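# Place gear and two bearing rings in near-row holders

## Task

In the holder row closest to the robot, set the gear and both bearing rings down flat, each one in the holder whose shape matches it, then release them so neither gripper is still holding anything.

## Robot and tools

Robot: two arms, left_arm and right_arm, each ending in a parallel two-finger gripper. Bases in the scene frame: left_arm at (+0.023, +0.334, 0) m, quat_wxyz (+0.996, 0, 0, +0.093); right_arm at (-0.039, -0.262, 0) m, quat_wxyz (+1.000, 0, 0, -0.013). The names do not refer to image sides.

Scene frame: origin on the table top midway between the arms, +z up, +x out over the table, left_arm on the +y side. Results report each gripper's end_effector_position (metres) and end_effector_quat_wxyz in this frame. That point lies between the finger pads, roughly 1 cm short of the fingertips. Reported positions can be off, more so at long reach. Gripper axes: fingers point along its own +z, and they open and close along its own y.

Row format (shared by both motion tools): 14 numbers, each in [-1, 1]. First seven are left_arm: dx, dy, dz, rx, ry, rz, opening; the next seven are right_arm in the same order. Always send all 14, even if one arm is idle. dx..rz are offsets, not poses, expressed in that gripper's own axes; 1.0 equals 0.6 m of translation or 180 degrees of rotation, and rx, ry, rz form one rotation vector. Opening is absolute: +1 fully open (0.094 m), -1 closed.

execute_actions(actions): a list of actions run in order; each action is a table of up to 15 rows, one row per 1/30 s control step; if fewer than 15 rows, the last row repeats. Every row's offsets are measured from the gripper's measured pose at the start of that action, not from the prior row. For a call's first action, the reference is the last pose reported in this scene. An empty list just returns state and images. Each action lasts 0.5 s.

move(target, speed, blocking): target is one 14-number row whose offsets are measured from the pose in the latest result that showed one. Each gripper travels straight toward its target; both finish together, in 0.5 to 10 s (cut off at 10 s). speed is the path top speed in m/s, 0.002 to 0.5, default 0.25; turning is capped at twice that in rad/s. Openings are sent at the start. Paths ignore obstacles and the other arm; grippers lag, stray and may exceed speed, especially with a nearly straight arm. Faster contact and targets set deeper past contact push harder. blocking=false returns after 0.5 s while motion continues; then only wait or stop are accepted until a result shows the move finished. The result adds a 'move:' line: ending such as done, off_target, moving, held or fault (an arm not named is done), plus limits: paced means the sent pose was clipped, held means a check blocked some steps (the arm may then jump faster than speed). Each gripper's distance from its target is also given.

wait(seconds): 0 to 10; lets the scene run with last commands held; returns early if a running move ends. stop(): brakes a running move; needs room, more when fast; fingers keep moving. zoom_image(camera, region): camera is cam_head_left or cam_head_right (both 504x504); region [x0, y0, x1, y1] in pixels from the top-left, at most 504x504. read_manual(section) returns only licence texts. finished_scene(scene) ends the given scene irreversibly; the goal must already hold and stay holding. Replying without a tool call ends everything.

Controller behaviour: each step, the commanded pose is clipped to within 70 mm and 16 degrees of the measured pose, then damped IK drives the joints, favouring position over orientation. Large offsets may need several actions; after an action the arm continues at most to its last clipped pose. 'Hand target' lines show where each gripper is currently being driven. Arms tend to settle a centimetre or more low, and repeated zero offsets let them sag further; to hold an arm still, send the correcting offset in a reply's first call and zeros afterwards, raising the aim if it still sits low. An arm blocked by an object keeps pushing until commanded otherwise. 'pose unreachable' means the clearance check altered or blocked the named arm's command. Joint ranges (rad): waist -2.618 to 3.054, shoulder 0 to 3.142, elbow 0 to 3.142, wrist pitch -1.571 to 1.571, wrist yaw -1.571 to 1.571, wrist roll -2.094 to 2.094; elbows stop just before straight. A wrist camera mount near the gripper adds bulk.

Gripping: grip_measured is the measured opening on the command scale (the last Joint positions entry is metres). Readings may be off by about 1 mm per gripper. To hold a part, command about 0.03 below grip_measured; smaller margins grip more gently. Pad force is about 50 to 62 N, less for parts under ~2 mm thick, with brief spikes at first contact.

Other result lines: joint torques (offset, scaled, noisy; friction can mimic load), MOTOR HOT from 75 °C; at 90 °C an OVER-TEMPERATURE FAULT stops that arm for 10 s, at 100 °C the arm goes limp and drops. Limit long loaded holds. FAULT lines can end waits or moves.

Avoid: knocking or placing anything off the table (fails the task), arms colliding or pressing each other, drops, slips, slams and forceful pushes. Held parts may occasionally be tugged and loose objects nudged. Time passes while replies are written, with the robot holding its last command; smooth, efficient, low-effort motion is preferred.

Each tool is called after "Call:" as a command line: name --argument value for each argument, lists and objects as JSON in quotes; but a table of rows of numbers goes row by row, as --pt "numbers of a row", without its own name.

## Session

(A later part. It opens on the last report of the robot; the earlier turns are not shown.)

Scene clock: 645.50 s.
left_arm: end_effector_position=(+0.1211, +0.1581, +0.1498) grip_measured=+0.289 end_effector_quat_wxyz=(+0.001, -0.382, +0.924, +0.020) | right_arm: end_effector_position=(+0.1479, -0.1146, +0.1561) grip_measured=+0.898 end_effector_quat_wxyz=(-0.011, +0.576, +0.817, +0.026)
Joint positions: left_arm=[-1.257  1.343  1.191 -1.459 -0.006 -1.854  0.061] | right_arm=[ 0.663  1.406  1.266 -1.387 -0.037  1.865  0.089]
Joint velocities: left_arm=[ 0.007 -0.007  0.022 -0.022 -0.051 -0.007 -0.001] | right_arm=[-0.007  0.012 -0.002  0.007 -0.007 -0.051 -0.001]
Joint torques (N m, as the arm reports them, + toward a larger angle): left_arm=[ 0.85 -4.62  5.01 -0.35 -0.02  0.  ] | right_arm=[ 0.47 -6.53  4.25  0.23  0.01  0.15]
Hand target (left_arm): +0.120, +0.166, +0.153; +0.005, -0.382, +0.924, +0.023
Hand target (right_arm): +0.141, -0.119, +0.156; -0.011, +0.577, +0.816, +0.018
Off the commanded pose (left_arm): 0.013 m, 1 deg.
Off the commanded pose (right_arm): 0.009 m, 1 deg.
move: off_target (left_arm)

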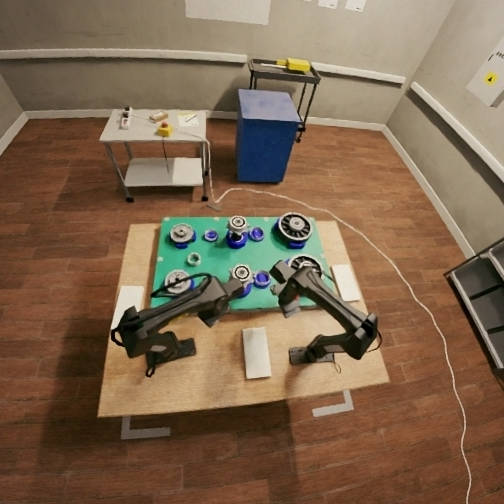

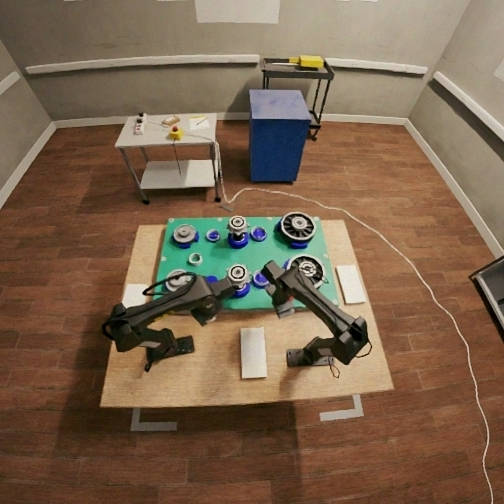

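Call:
move --target '[-0.218,-0.194,0.02,0.011,0.005,-0.156,0.257, -0.011,0.2705,0.027,0.0095,-0.0153,0,1.0]' --speed 0.15

Call:
zoom_image --camera "cam_head_right" --region '[160, 220, 300, 320]'

Scene clock: 678.23 s.
left_arm: end_effector_position=(+0.2857, +0.1660, +0.1273) grip_measured=+0.289 end_effector_quat_wxyz=(-0.005, -0.590, +0.807, +0.018) | right_arm: end_effector_position=(+0.3009, -0.0583, +0.1426) grip_measured=+1.000 end_effector_quat_wxyz=(-0.006, +0.577, +0.816, +0.009)
Joint positions: left_arm=[-0.76   1.758  1.509 -1.359 -0.005 -1.836  0.061] | right_arm=[ 0.556  2.064  1.982 -1.478 -0.019  1.761  0.094]
Joint velocities: left_arm=[-0.022 -0.007 -0.007 -0.037  0.095 -0.051 -0.   ] | right_arm=[ 0.002  0.002 -0.012 -0.022 -0.007 -0.081  0.   ]
Joint torques (N m, as the arm reports them, + toward a larger angle): left_arm=[ 0.55 -6.66  8.41 -0.06  0.03 -0.14] | right_arm=[ -0.32 -11.15   6.87   0.05   0.12  -0.06]
Hand target (left_arm): +0.293, +0.164, +0.136; +0.003, -0.595, +0.804, +0.004
Hand target (right_arm): +0.303, -0.064, +0.146; -0.000, +0.576, +0.818, +0.001
Off the commanded pose (left_arm): 0.013 m, 2 deg.
Off the commanded pose (right_arm): 0.008 m, 1 deg.
move: off_target (left_arm)

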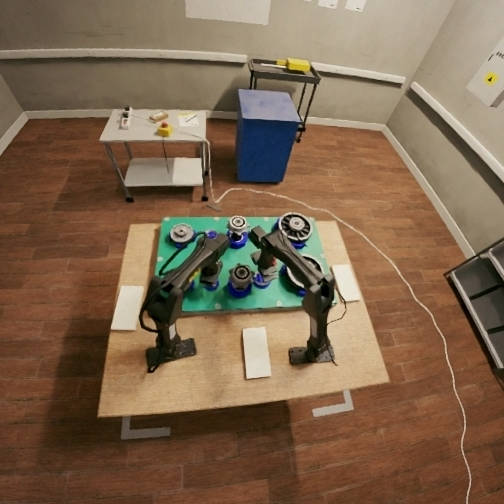

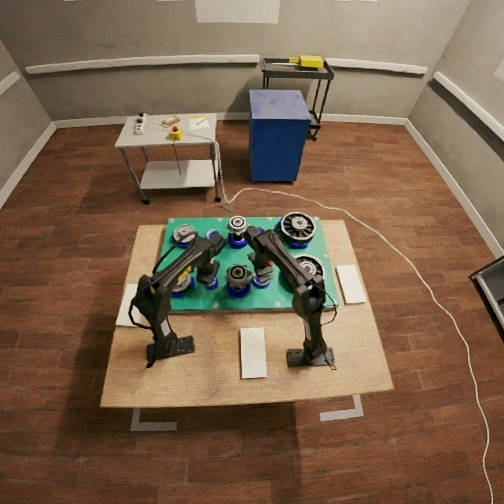

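Region (160, 220, 300, 320) of cam_head_right's 504x504 image, scaled by 3.600, with more detail than that image has; it fills the top 360 rows of this view, and the rest is white.

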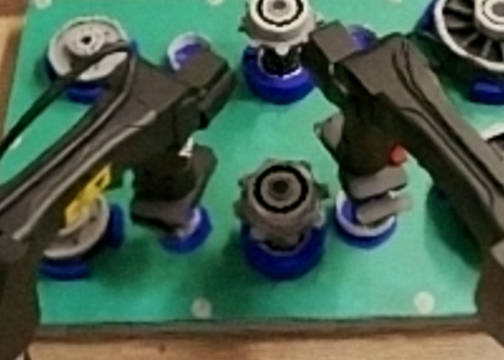

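Call:
move --target '[-0.008,-0.016,0.012,0.013,0.005,0,0.257, -0.017,-0.006,0.07,0.003,-0.004,0,1.0]' --speed 0.04

Call:
zoom_image --camera "cam_head_right" --region '[185, 250, 285, 310]'

Call:
zoom_image --camera "cam_head_left" --region '[185, 250, 285, 310]'

Scene clock: 685.93 s.
left_arm: end_effector_position=(+0.2947, +0.1656, +0.1182) grip_measured=+0.289 end_effector_quat_wxyz=(-0.000, -0.589, +0.808, +0.003) | right_arm: end_effector_position=(+0.2980, -0.0640, +0.0959) grip_measured=+1.000 end_effector_quat_wxyz=(-0.013, +0.579, +0.815, -0.007)
Joint positions: left_arm=[-0.744  1.758  1.473 -1.291 -0.001 -1.818  0.061] | right_arm=[ 0.547  2.064  1.796 -1.326 -0.019  1.755  0.094]
Joint velocities: left_arm=[-0.012  0.007 -0.002 -0.007 -0.066  0.081  0.001] | right_arm=[-0.002 -0.007  0.012  0.022  0.007 -0.022  0.   ]
Joint torques (N m, as the arm reports them, + toward a larger angle): left_arm=[ 0.9  -7.17  4.92  0.07  0.    0.03] | right_arm=[ -0.57 -13.63   4.28   0.39   0.11  -0.08]
Hand target (left_arm): +0.296, +0.167, +0.120; +0.001, -0.590, +0.807, -0.003
Hand target (right_arm): +0.301, -0.068, +0.100; -0.004, +0.578, +0.816, +0.001
Off the commanded pose (left_arm): 0.003 m, 1 deg.
Off the commanded pose (right_arm): 0.007 m, 1 deg.
move: done

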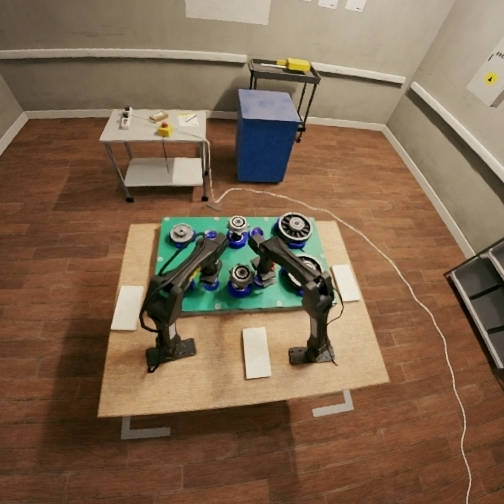

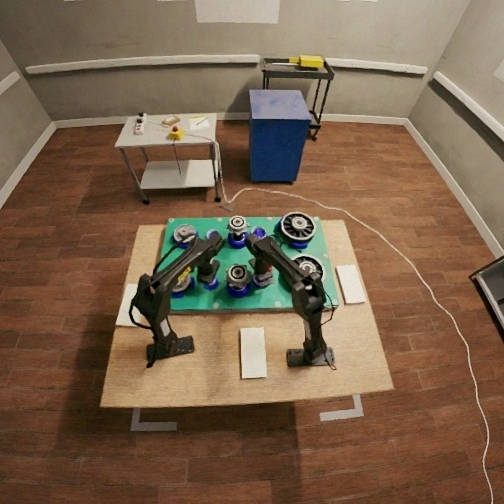

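Region (185, 250, 285, 310) of cam_head_right's 504x504 image, scaled by 5.040, with more detail than that image has; it fills the top 302 rows of this view, and the rest is white.

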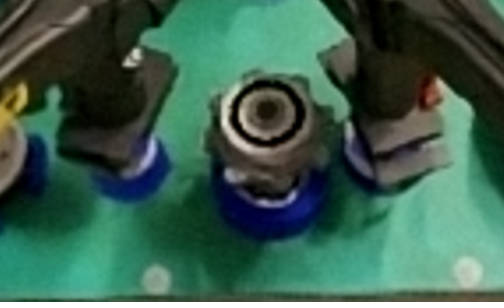

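Region (185, 250, 285, 310) of cam_head_left's 504x504 image, scaled by 5.040, with more detail than that image has; it fills the top 302 rows of this view, and the rest is white.

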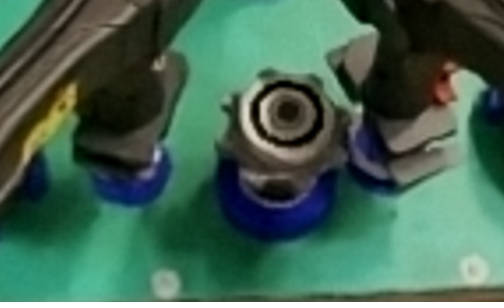

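Call:
move --target '[0,0,0.03,0,0,0,0.257, -0.003,-0.004,0.018,-0.008,-0.002,0,1.0]' --speed 0.012

Call:
zoom_image --camera "cam_head_right" --region '[185, 250, 285, 310]'

Call:
zoom_image --camera "cam_head_left" --region '[185, 250, 285, 310]'

Scene clock: 700.97 s.
left_arm: end_effector_position=(+0.2945, +0.1657, +0.1007) grip_measured=+0.289 end_effector_quat_wxyz=(-0.001, -0.589, +0.808, +0.005) | right_arm: end_effector_position=(+0.2955, -0.0654, +0.0814) grip_measured=+1.000 end_effector_quat_wxyz=(-0.012, +0.578, +0.816, -0.004)
Joint positions: left_arm=[-0.744  1.767  1.414 -1.227 -0.001 -1.818  0.061] | right_arm=[ 0.547  2.051  1.719 -1.257 -0.019  1.754  0.094]
Joint velocities: left_arm=[-0.007 -0.007  0.007  0.007 -0.022 -0.051  0.   ] | right_arm=[-0.002 -0.002  0.012  0.095  0.037 -0.022  0.   ]
Joint torques (N m, as the arm reports them, + toward a larger angle): left_arm=[ 0.06 -6.65  4.95  0.07  0.09 -0.09] | right_arm=[  0.28 -13.39   4.29   0.41   0.09   0.12]
Hand target (left_arm): +0.295, +0.165, +0.100; -0.000, -0.589, +0.808, +0.003
Hand target (right_arm): +0.296, -0.066, +0.085; -0.004, +0.579, +0.816, +0.002
Off the commanded pose (left_arm): 0.001 m, 0 deg.
Off the commanded pose (right_arm): 0.004 m, 1 deg.
move: done

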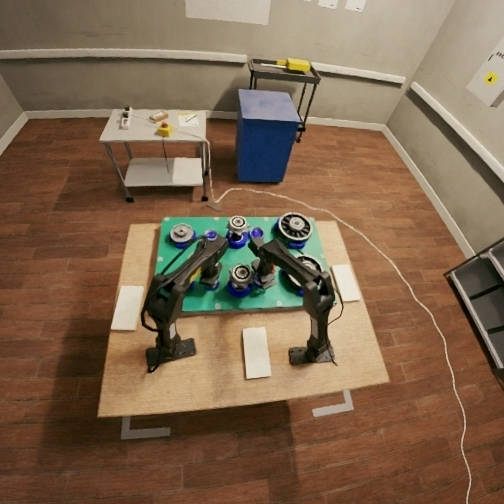

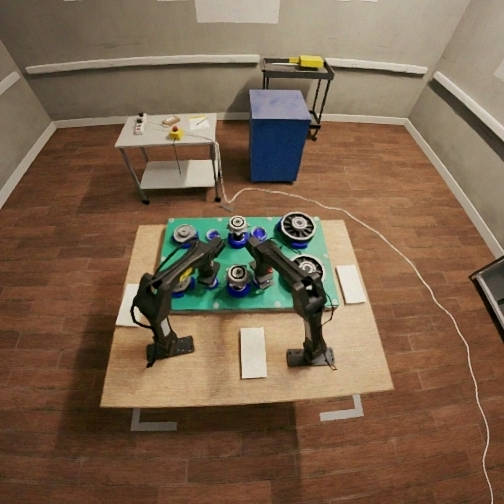

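Region (185, 250, 285, 310) of cam_head_right's 504x504 image, scaled by 5.040, with more detail than that image has; it fills the top 302 rows of this view, and the rest is white.

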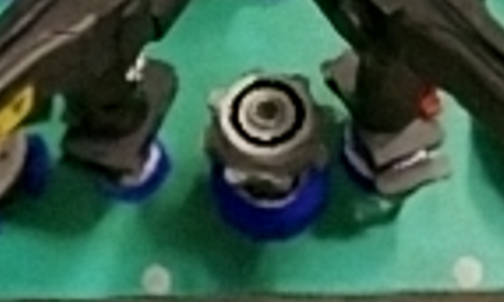

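Region (185, 250, 285, 310) of cam_head_left's 504x504 image, scaled by 5.040, with more detail than that image has; it fills the top 302 rows of this view, and the rest is white.

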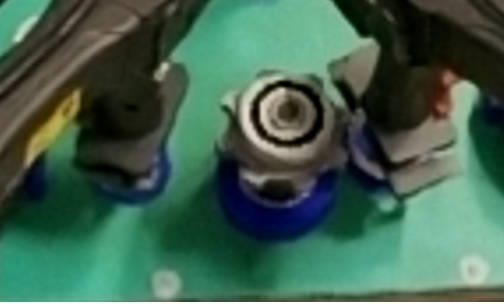

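Call:
execute_actions --actions '[[[0,0,0.002,0,0,0,0.257,0,0,-0.003,0,0,0,0.95],[0,0,0.002,0,0,0,0.257,0,0,-0.003,0,0,0,0.93],[0,0,0.003,0,0,0,0.257,0,0,-0.003,0,0,0,0.91],[0,0,0.003,0,0,0,0.257,0,0,-0.003,0,0,0,0.89],[0,0,0.004,0,0,0,0.257,0,0,-0.003,0,0,0,0.87],[0,0,0.004,0,0,0,0.257,0,0,-0.003,0,0,0,0.85],[0,0,0.005,0,0,0,0.257,0,0,-0.003,0,0,0,0.84],[0,0,0.005,0,0,0,0.257,0,0,-0.003,0,0,0,0.83],[0,0,0.006,0,0,0,0.257,0,0,-0.003,0,0,0,0.82],[0,0,0.006,0,0,0,0.257,0,0,-0.003,0,0,0,0.81],[0,0,0.007,0,0,0,0.257,0,0,-0.003,0,0,0,0.80],[0,0,0.007,0,0,0,0.257,0,0,-0.003,0,0,0,0.79],[0,0,0.008,0,0,0,0.257,0,0,-0.003,0,0,0,0.78],[0,0,0.008,0,0,0,0.257,0,0,-0.003,0,0,0,0.77],[0,0,0.009,0,0,0,0.257,0,0,-0.003,0,0,0,0.76]],[[0,0,0.004,0,0,0,0.257,0,0,0,0,0,0,0.755],[0,0,0.004,0,0,0,0.257,0,0,0,0,0,0,0.75],[0,0,0.005,0,0,0,0.257,0,0,0,0,0,0,0.745],[0,0,0.005,0,0,0,0.257,0,0,0,0,0,0,0.74],[0,0,0.006,0,0,0,0.257,0,0,0,0,0,0,0.735],[0,0,0.006,0,0,0,0.257,0,0,0,0,0,0,0.73],[0,0,0.007,0,0,0,0.257,0,0,0,0,0,0,0.725],[0,0,0.007,0,0,0,0.257,0,0,0,0,0,0,0.72],[0,0,0.008,0,0,0,0.257,0,0,0,0,0,0,0.715],[0,0,0.008,0,0,0,0.257,0,0,0,0,0,0,0.71],[0,0,0.009,0,0,0,0.257,0,0,0,0,0,0,0.705],[0,0,0.009,0,0,0,0.257,0,0,0,0,0,0,0.70]]]'

Scene clock: 711.70 s.
left_arm: end_effector_position=(+0.2960, +0.1643, +0.0993) grip_measured=+0.289 end_effector_quat_wxyz=(-0.000, -0.589, +0.808, +0.000) | right_arm: end_effector_position=(+0.2955, -0.0651, +0.0814) grip_measured=+0.702 end_effector_quat_wxyz=(-0.013, +0.578, +0.816, -0.004)
Joint positions: left_arm=[-0.744  1.767  1.409 -1.213  0.001 -1.818  0.061] | right_arm=[ 0.547  2.051  1.719 -1.257 -0.02   1.754  0.08 ]
Joint velocities: left_arm=[ 0.017 -0.007  0.012  0.007  0.037 -0.007 -0.001] | right_arm=[-0.002 -0.017 -0.012 -0.007  0.007 -0.007 -0.   ]
Joint torques (N m, as the arm reports them, + toward a larger angle): left_arm=[-0.08 -6.5   3.9   0.16  0.02 -0.05] | right_arm=[  0.02 -11.6    5.4    0.28  -0.05   0.06]
Hand target (left_arm): +0.295, +0.165, +0.094; -0.001, -0.589, +0.808, +0.003
Hand target (right_arm): +0.296, -0.065, +0.081; -0.013, +0.578, +0.816, -0.004
Off the commanded pose (left_arm): 0.006 m, 0 deg.
Off the commanded pose (right_arm): 0.000 m, 0 deg.

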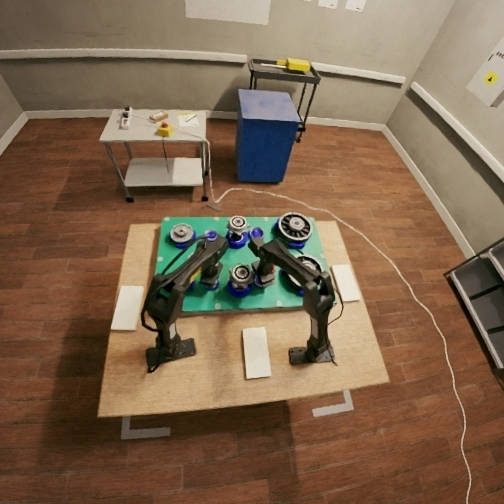

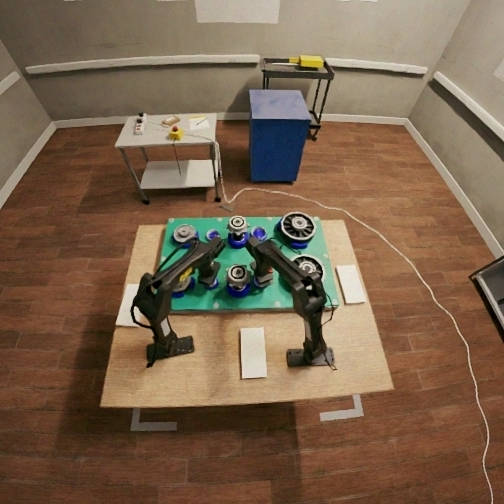

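Call:
execute_actions --actions '[[[0,0,0.006,0,0,0,0.257,0,0,0,0,0,0,0.69],[0,0,0.006,0,0,0,0.257,0,0,0,0,0,0,0.68],[0,0,0.006,0,0,0,0.257,0,0,0,0,0,0,0.67],[0,0,0.006,0,0,0,0.257,0,0,0,0,0,0,0.66],[0,0,0.006,0,0,0,0.257,0,0,0,0,0,0,0.65],[0,0,0.006,0,0,0,0.257,0,0,0,0,0,0,0.645],[0,0,0.006,0,0,0,0.257,0,0,0,0,0,0,0.64],[0,0,0.006,0,0,0,0.257,0,0,0,0,0,0,0.635],[0,0,0.006,0,0,0,0.257,0,0,0,0,0,0,0.63],[0,0,0.006,0,0,0,0.257,0,0,0,0,0,0,0.625],[0,0,0.006,0,0,0,0.257,0,0,0,0,0,0,0.62],[0,0,0.006,0,0,0,0.257,0,0,0,0,0,0,0.615],[0,0,0.006,0,0,0,0.257,0,0,0,0,0,0,0.61],[0,0,0.006,0,0,0,0.257,0,0,0,0,0,0,0.605],[0,0,0.006,0,0,0,0.257,0,0,0,0,0,0,0.60]]]'

Call:
wait --seconds 0.3

Scene clock: 721.07 s.
left_arm: end_effector_position=(+0.2963, +0.1641, +0.0993) grip_measured=+0.289 end_effector_quat_wxyz=(-0.000, -0.589, +0.808, -0.000) | right_arm: end_effector_position=(+0.2955, -0.0650, +0.0814) grip_measured=+0.608 end_effector_quat_wxyz=(-0.013, +0.578, +0.816, -0.004)
Joint positions: left_arm=[-0.744  1.767  1.409 -1.212  0.001 -1.818  0.061] | right_arm=[ 0.547  2.051  1.719 -1.257 -0.021  1.754  0.076]
Joint velocities: left_arm=[-0.002  0.007 -0.017  0.022 -0.037 -0.081 -0.001] | right_arm=[ 0.007 -0.002 -0.017  0.007 -0.022 -0.022 -0.003]
Joint torques (N m, as the arm reports them, + toward a larger angle): left_arm=[ 0.14 -6.36  4.54  0.16  0.   -0.09] | right_arm=[ -0.07 -11.6    5.31   0.3    0.02   0.04]
Hand target (left_arm): +0.296, +0.164, +0.096; -0.000, -0.589, +0.808, +0.000
Hand target (right_arm): +0.295, -0.065, +0.081; -0.013, +0.578, +0.816, -0.004
Off the commanded pose (left_arm): 0.004 m, 0 deg.
Off the commanded pose (right_arm): 0.000 m, 0 deg.

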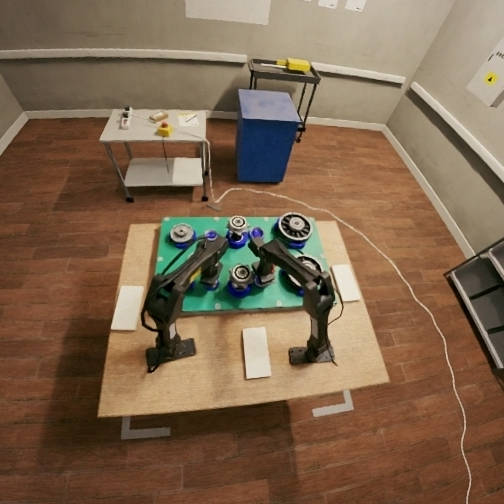

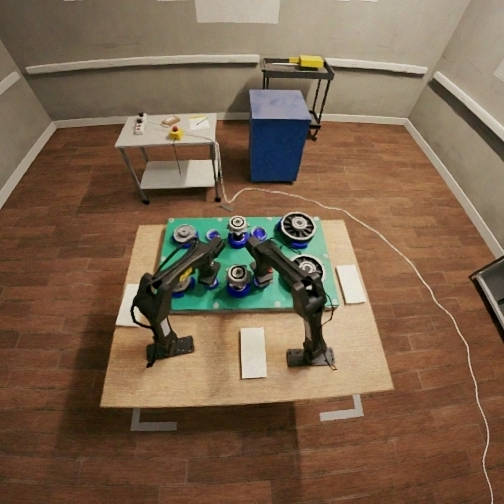

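Scene clock: 721.37 s.
left_arm: end_effector_position=(+0.2963, +0.1641, +0.0993) grip_measured=+0.289 end_effector_quat_wxyz=(-0.000, -0.589, +0.808, -0.000) | right_arm: end_effector_position=(+0.2955, -0.0650, +0.0814) grip_measured=+0.607 end_effector_quat_wxyz=(-0.013, +0.578, +0.816, -0.004)
Joint positions: left_arm=[-0.744  1.767  1.409 -1.212  0.001 -1.818  0.061] | right_arm=[ 0.547  2.051  1.719 -1.257 -0.021  1.754  0.075]
Joint velocities: left_arm=[-0.022 -0.002 -0.017  0.007  0.022 -0.022 -0.   ] | right_arm=[-0.002  0.007 -0.007 -0.051 -0.066 -0.066  0.   ]
Joint torques (N m, as the arm reports them, + toward a larger angle): left_arm=[ 0.03 -6.47  4.7   0.14  0.04 -0.05] | right_arm=[ -0.01 -11.72   5.14   0.29  -0.03   0.05]
Hand target (left_arm): +0.296, +0.164, +0.096; -0.000, -0.589, +0.808, +0.000
Hand target (right_arm): +0.295, -0.065, +0.081; -0.013, +0.578, +0.816, -0.004
Off the commanded pose (left_arm): 0.004 m, 0 deg.
Off the commanded pose (right_arm): 0.000 m, 0 deg.
wait: 0.30 s; at rest by 0.17 s

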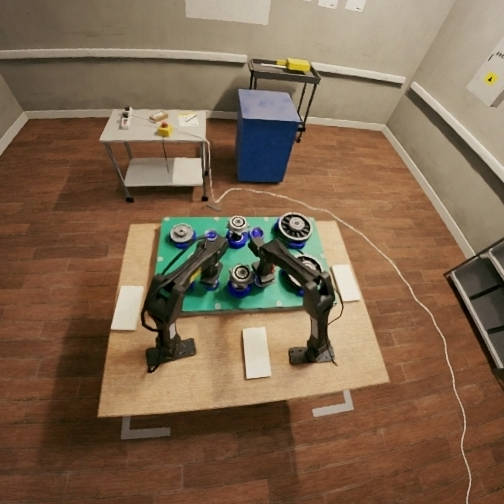

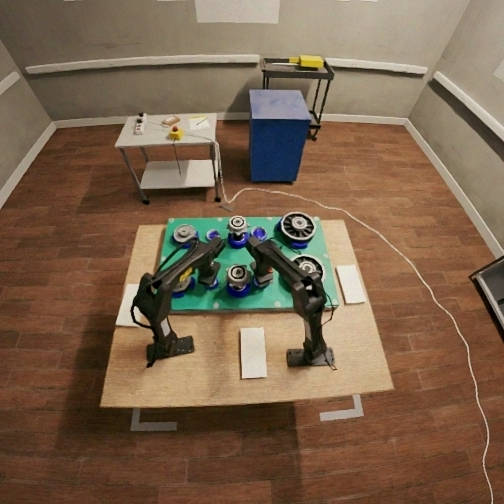

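Call:
move --target '[0,0.013,0.008,0,0,0,0.257, 0,0,0,0,0,0,1.0]' --speed 0.006

Call:
move --target '[0,0,0.006,0,0,0,0.257, 0,0,-0.11,0,0,0,1.0]' --speed 0.08

Call:
zoom_image --camera "cam_head_left" --region '[185, 250, 285, 310]'

Scene clock: 729.73 s.
left_arm: end_effector_position=(+0.2957, +0.1644, +0.0981) grip_measured=+0.289 end_effector_quat_wxyz=(+0.003, -0.589, +0.808, -0.009) | right_arm: end_effector_position=(+0.2954, -0.0648, +0.0814) grip_measured=+1.000 end_effector_quat_wxyz=(-0.014, +0.578, +0.816, -0.003)
Joint positions: left_arm=[-0.744  1.749  1.382 -1.186  0.001 -1.818  0.061] | right_arm=[ 0.547  2.051  1.719 -1.257 -0.022  1.754  0.094]
Joint velocities: left_arm=[-0.012 -0.007 -0.007  0.037 -0.051 -0.007 -0.001] | right_arm=[ 0.002 -0.017 -0.012  0.007 -0.051 -0.022  0.   ]
Joint torques (N m, as the arm reports them, + toward a larger angle): left_arm=[-0.59 -6.92  3.72  0.04  0.03 -0.09] | right_arm=[ -0.18 -11.54   5.05   0.24   0.01   0.05]
Hand target (left_arm): +0.289, +0.166, +0.094; -0.000, -0.589, +0.808, -0.000
Hand target (right_arm): +0.295, -0.065, +0.081; -0.013, +0.578, +0.816, -0.004
Off the commanded pose (left_arm): 0.008 m, 1 deg.
Off the commanded pose (right_arm): 0.000 m, 0 deg.
move: done

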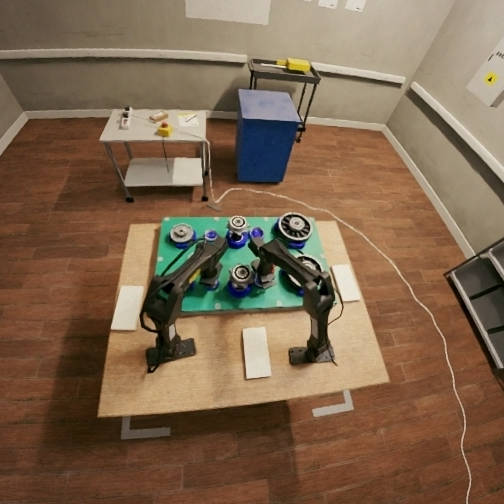

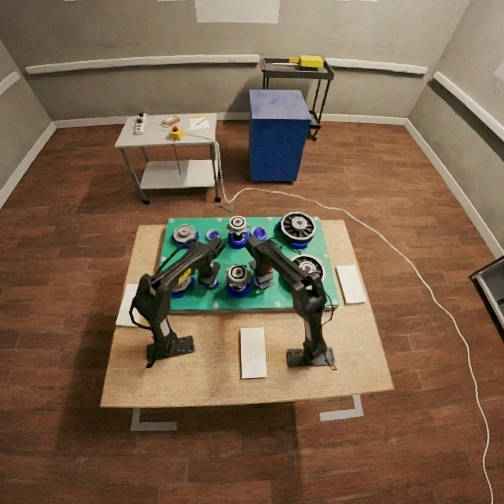

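Scene clock: 731.10 s.
left_arm: end_effector_position=(+0.2959, +0.1643, +0.0981) grip_measured=+0.289 end_effector_quat_wxyz=(+0.003, -0.589, +0.808, -0.009) | right_arm: end_effector_position=(+0.2974, -0.0634, +0.1481) grip_measured=+1.000 end_effector_quat_wxyz=(-0.010, +0.578, +0.816, +0.006)
Joint positions: left_arm=[-0.744  1.749  1.382 -1.185  0.001 -1.818  0.061] | right_arm=[ 0.547  2.051  1.984 -1.501 -0.024  1.754  0.094]
Joint velocities: left_arm=[ 0.012 -0.002 -0.002 -0.037 -0.051  0.007 -0.   ] | right_arm=[ 0.002  0.012 -0.007  0.051 -0.007  0.066  0.   ]
Joint torques (N m, as the arm reports them, + toward a larger angle): left_arm=[ 0.03 -6.18  4.64  0.25  0.06 -0.01] | right_arm=[ -0.35 -10.14   6.5    0.09   0.     0.01]
Hand target (left_arm): +0.296, +0.164, +0.095; +0.003, -0.589, +0.808, -0.009
Hand target (right_arm): +0.297, -0.066, +0.147; -0.014, +0.578, +0.816, -0.003
Off the commanded pose (left_arm): 0.004 m, 0 deg.
Off the commanded pose (right_arm): 0.002 m, 1 deg.
move: done

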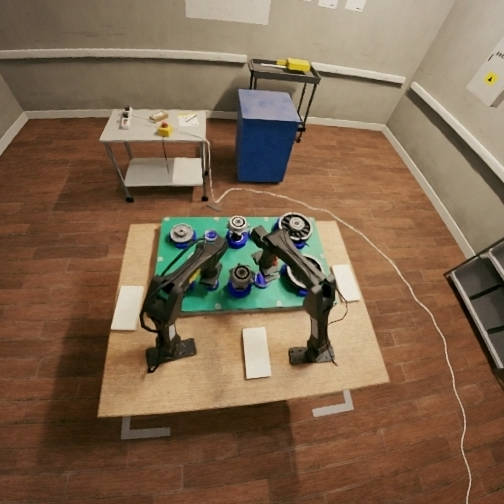

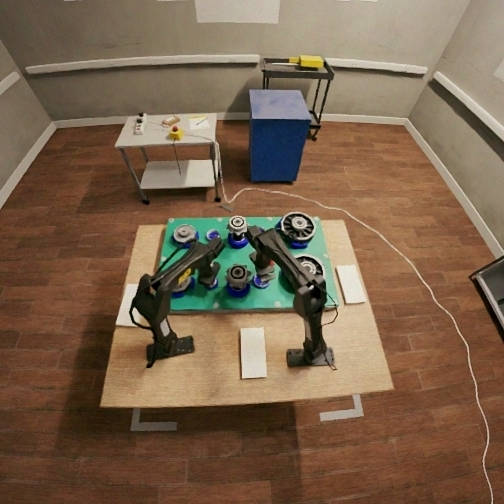

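Region (185, 250, 285, 310) of cam_head_left's 504x504 image, scaled by 5.040, with more detail than that image has; it fills the top 302 rows of this view, and the rest is white.

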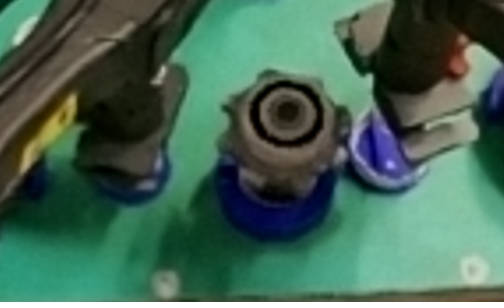

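Call:
move --target '[0,0,0,0,0,0,0.75, 0.0,-0.1,0,0,0,0,1.0]' --speed 0.12

Call:
move --target '[0,0,-0.1,0,0,0,0.75, -0.05,-0.2,-0.02,0,0,0,1.0]' --speed 0.12

Call:
zoom_image --camera "cam_head_right" --region '[185, 250, 285, 310]'

Call:
zoom_image --camera "cam_head_left" --region '[185, 250, 285, 310]'

Scene clock: 739.20 s.
left_arm: end_effector_position=(+0.2959, +0.1643, +0.0978) grip_measured=+0.748 end_effector_quat_wxyz=(+0.003, -0.589, +0.808, -0.008) | right_arm: end_effector_position=(+0.2421, -0.0851, +0.1467) grip_measured=+1.000 end_effector_quat_wxyz=(-0.014, +0.577, +0.817, +0.001)
Joint positions: left_arm=[-0.744  1.75   1.382 -1.185  0.001 -1.818  0.082] | right_arm=[ 0.572  1.814  1.655 -1.421 -0.026  1.775  0.094]
Joint velocities: left_arm=[-0.002 -0.007 -0.017 -0.022  0.007 -0.066 -0.   ] | right_arm=[-0.017  0.017  0.012  0.037 -0.007 -0.007  0.   ]
Joint torques (N m, as the arm reports them, + toward a larger angle): left_arm=[ 0.18 -6.47  5.79  0.03  0.02 -0.05] | right_arm=[  0.47 -10.5    4.19   0.4   -0.01   0.17]
Hand target (left_arm): +0.296, +0.164, +0.098; +0.003, -0.589, +0.808, -0.009
Hand target (right_arm): +0.241, -0.084, +0.148; -0.010, +0.578, +0.816, +0.006
Off the commanded pose (left_arm): 0.000 m, 0 deg.
Off the commanded pose (right_arm): 0.003 m, 1 deg.
move: done

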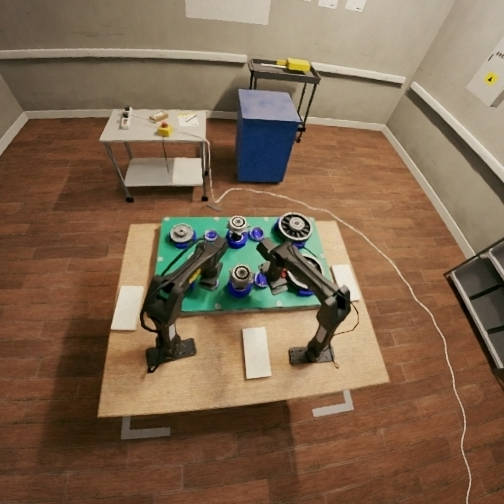

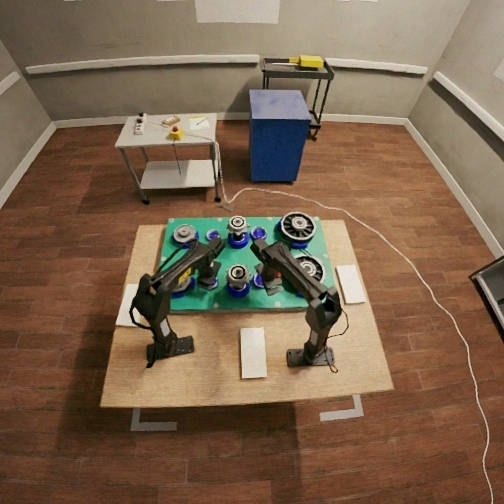

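Scene clock: 740.73 s.
left_arm: end_effector_position=(+0.2941, +0.1653, +0.1482) grip_measured=+0.748 end_effector_quat_wxyz=(+0.000, -0.589, +0.808, -0.002) | right_arm: end_effector_position=(+0.1466, -0.1476, +0.1595) grip_measured=+1.000 end_effector_quat_wxyz=(-0.010, +0.578, +0.816, +0.010)
Joint positions: left_arm=[-0.744  1.75   1.582 -1.399  0.001 -1.818  0.082] | right_arm=[ 0.553  1.364  1.246 -1.443 -0.028  1.759  0.094]
Joint velocities: left_arm=[-0.017  0.002 -0.012 -0.007 -0.007 -0.007  0.   ] | right_arm=[ 0.007 -0.017  0.002  0.037 -0.037  0.022  0.   ]
Joint torques (N m, as the arm reports them, + toward a larger angle): left_arm=[ 0.43 -7.23  7.86 -0.2   0.06 -0.04] | right_arm=[-0.41 -5.7   4.17  0.12 -0.02 -0.11]
Hand target (left_arm): +0.294, +0.166, +0.158; +0.003, -0.589, +0.808, -0.008
Hand target (right_arm): +0.140, -0.154, +0.159; -0.014, +0.577, +0.817, +0.000
Off the commanded pose (left_arm): 0.010 m, 1 deg.
Off the commanded pose (right_arm): 0.010 m, 1 deg.
move: done

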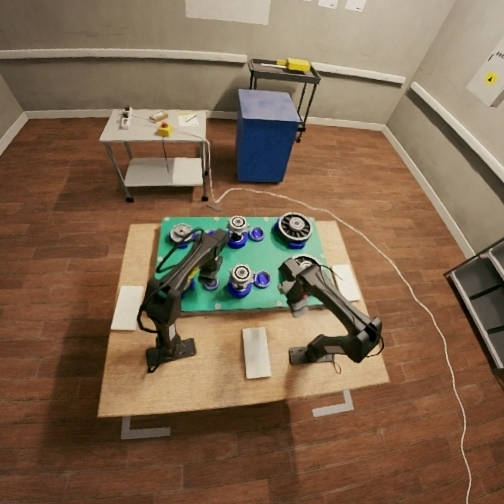

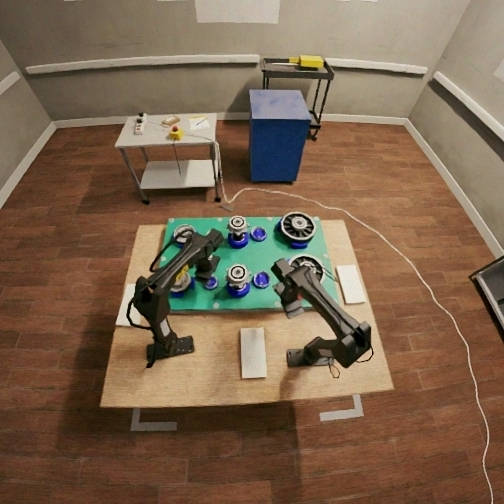

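Region (185, 250, 285, 310) of cam_head_right's 504x504 image, scaled by 5.040, with more detail than that image has; it fills the top 302 rows of this view, and the rest is white.

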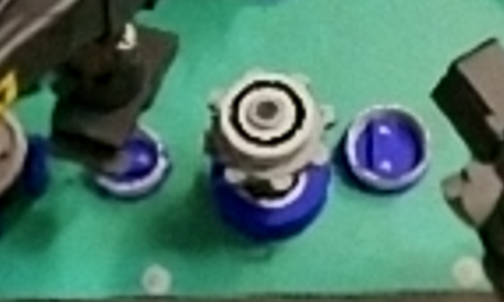

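Region (185, 250, 285, 310) of cam_head_left's 504x504 image, scaled by 5.040, with more detail than that image has; it fills the top 302 rows of this view, and the rest is white.

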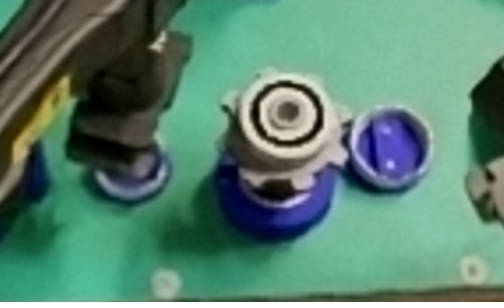

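Call:
move --target '[0.18,0.317,-0.01,0,0,0.27,0.75, 0,0,0,0,0,0,1.0]' --speed 0.2

Call:
zoom_image --camera "cam_head_right" --region '[155, 215, 285, 310]'

Call:
zoom_image --camera "cam_head_left" --region '[155, 215, 235, 305]'

Scene clock: 748.83 s.
left_arm: end_effector_position=(+0.0863, +0.1183, +0.1501) grip_measured=+0.748 end_effector_quat_wxyz=(+0.002, -0.205, +0.979, -0.008) | right_arm: end_effector_position=(+0.1465, -0.1474, +0.1595) grip_measured=+1.000 end_effector_quat_wxyz=(-0.011, +0.578, +0.816, +0.011)
Joint positions: left_arm=[-1.477  1.379  1.221 -1.397 -0.002 -1.703  0.082] | right_arm=[ 0.553  1.364  1.246 -1.443 -0.029  1.758  0.094]
Joint velocities: left_arm=[-0.002  0.007  0.022  0.051 -0.037 -0.037 -0.001] | right_arm=[-0.017 -0.002 -0.002 -0.007 -0.007  0.081  0.   ]
Joint torques (N m, as the arm reports them, + toward a larger angle): left_arm=[-0.68 -4.86  5.09 -0.15 -0.04 -0.05] | right_arm=[ 0.01 -4.58  5.03  0.33  0.01  0.03]
Hand target (left_arm): +0.084, +0.125, +0.152; +0.006, -0.205, +0.979, -0.005
Hand target (right_arm): +0.147, -0.148, +0.160; -0.010, +0.578, +0.816, +0.010
Off the commanded pose (left_arm): 0.008 m, 1 deg.
Off the commanded pose (right_arm): 0.000 m, 0 deg.
move: done

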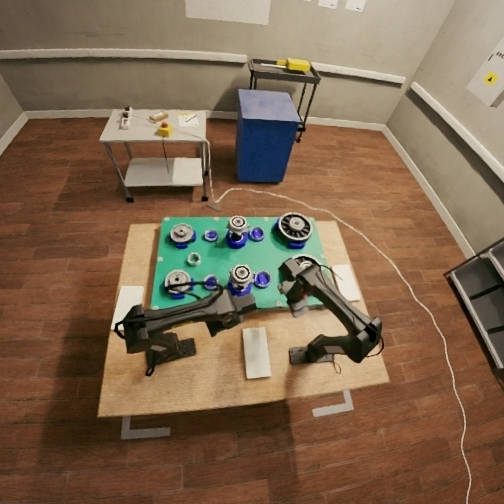

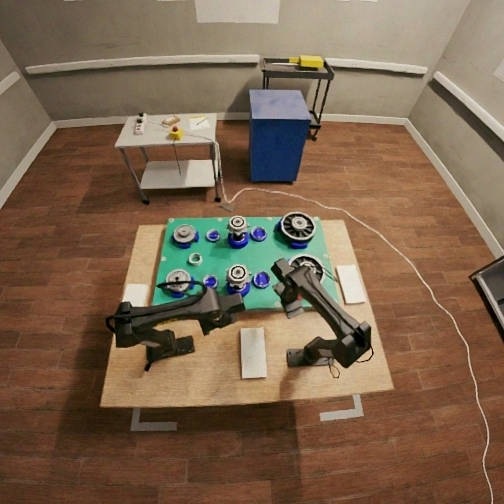

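Region (155, 215, 285, 310) of cam_head_right's 504x504 image, scaled by 3.877, with more detail than that image has; it fills the top 368 rows of this view, and the rest is white.

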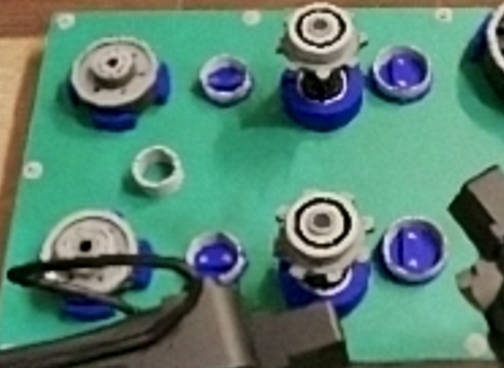

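Region (155, 215, 235, 305) of cam_head_left's 504x504 image, scaled by 5.600, with more detail than that image has.

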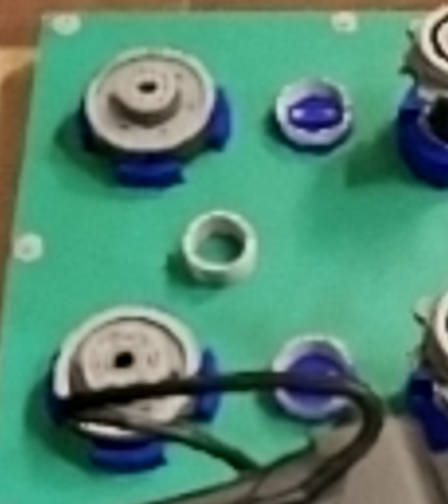

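Call:
move --target '[0.14,0.008,0.05,0,0,0.08,0.75, 0,0,0,0,0,0,1.0]' --speed 0.2

Call:
zoom_image --camera "cam_head_right" --region '[155, 215, 235, 305]'

Call:
zoom_image --camera "cam_head_left" --region '[155, 215, 235, 305]'

Scene clock: 755.10 s.
left_arm: end_effector_position=(+0.0090, +0.0891, +0.1237) grip_measured=+0.748 end_effector_quat_wxyz=(-0.000, -0.080, +0.997, -0.009) | right_arm: end_effector_position=(+0.1464, -0.1472, +0.1595) grip_measured=+1.000 end_effector_quat_wxyz=(-0.012, +0.578, +0.816, +0.011)
Joint positions: left_arm=[-1.819  1.451  1.177 -1.278 -0.002 -1.792  0.082] | right_arm=[ 0.553  1.364  1.246 -1.443 -0.03   1.758  0.094]
Joint velocities: left_arm=[-0.012 -0.002 -0.002 -0.022  0.022 -0.051 -0.   ] | right_arm=[ 0.012  0.002  0.002  0.007 -0.125 -0.051  0.   ]
Joint torques (N m, as the arm reports them, + toward a larger angle): left_arm=[-0.49 -3.88  4.96  0.11  0.01 -0.05] | right_arm=[ 0.01 -4.63  5.09  0.34 -0.04  0.05]
Hand target (left_arm): +0.009, +0.089, +0.121; +0.004, -0.080, +0.997, -0.010
Hand target (right_arm): +0.147, -0.147, +0.160; -0.011, +0.578, +0.816, +0.011
Off the commanded pose (left_arm): 0.004 m, 0 deg.
Off the commanded pose (right_arm): 0.000 m, 0 deg.
move: done

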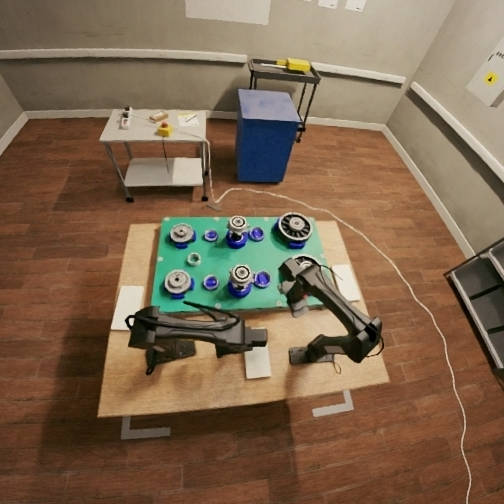

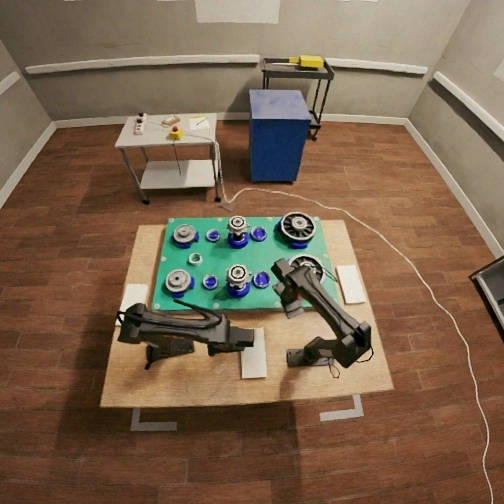

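Region (155, 215, 235, 305) of cam_head_right's 504x504 image, scaled by 5.600, with more detail than that image has.

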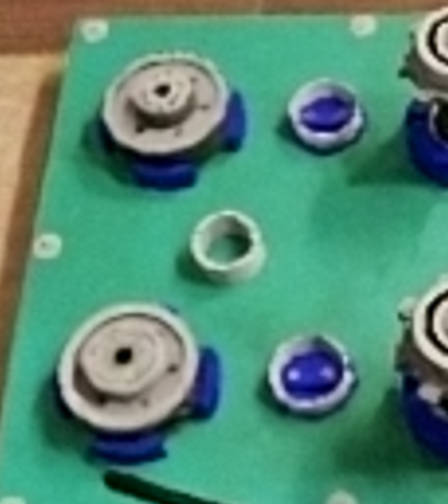

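Region (155, 215, 235, 305) of cam_head_left's 504x504 image, scaled by 5.600, with more detail than that image has.

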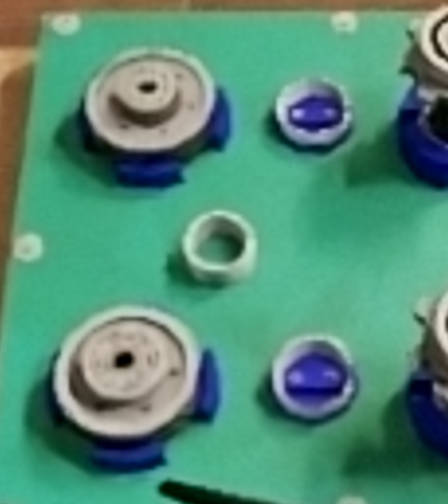

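Call:
finished_scene --scene 1

The scene is finished: the task was done.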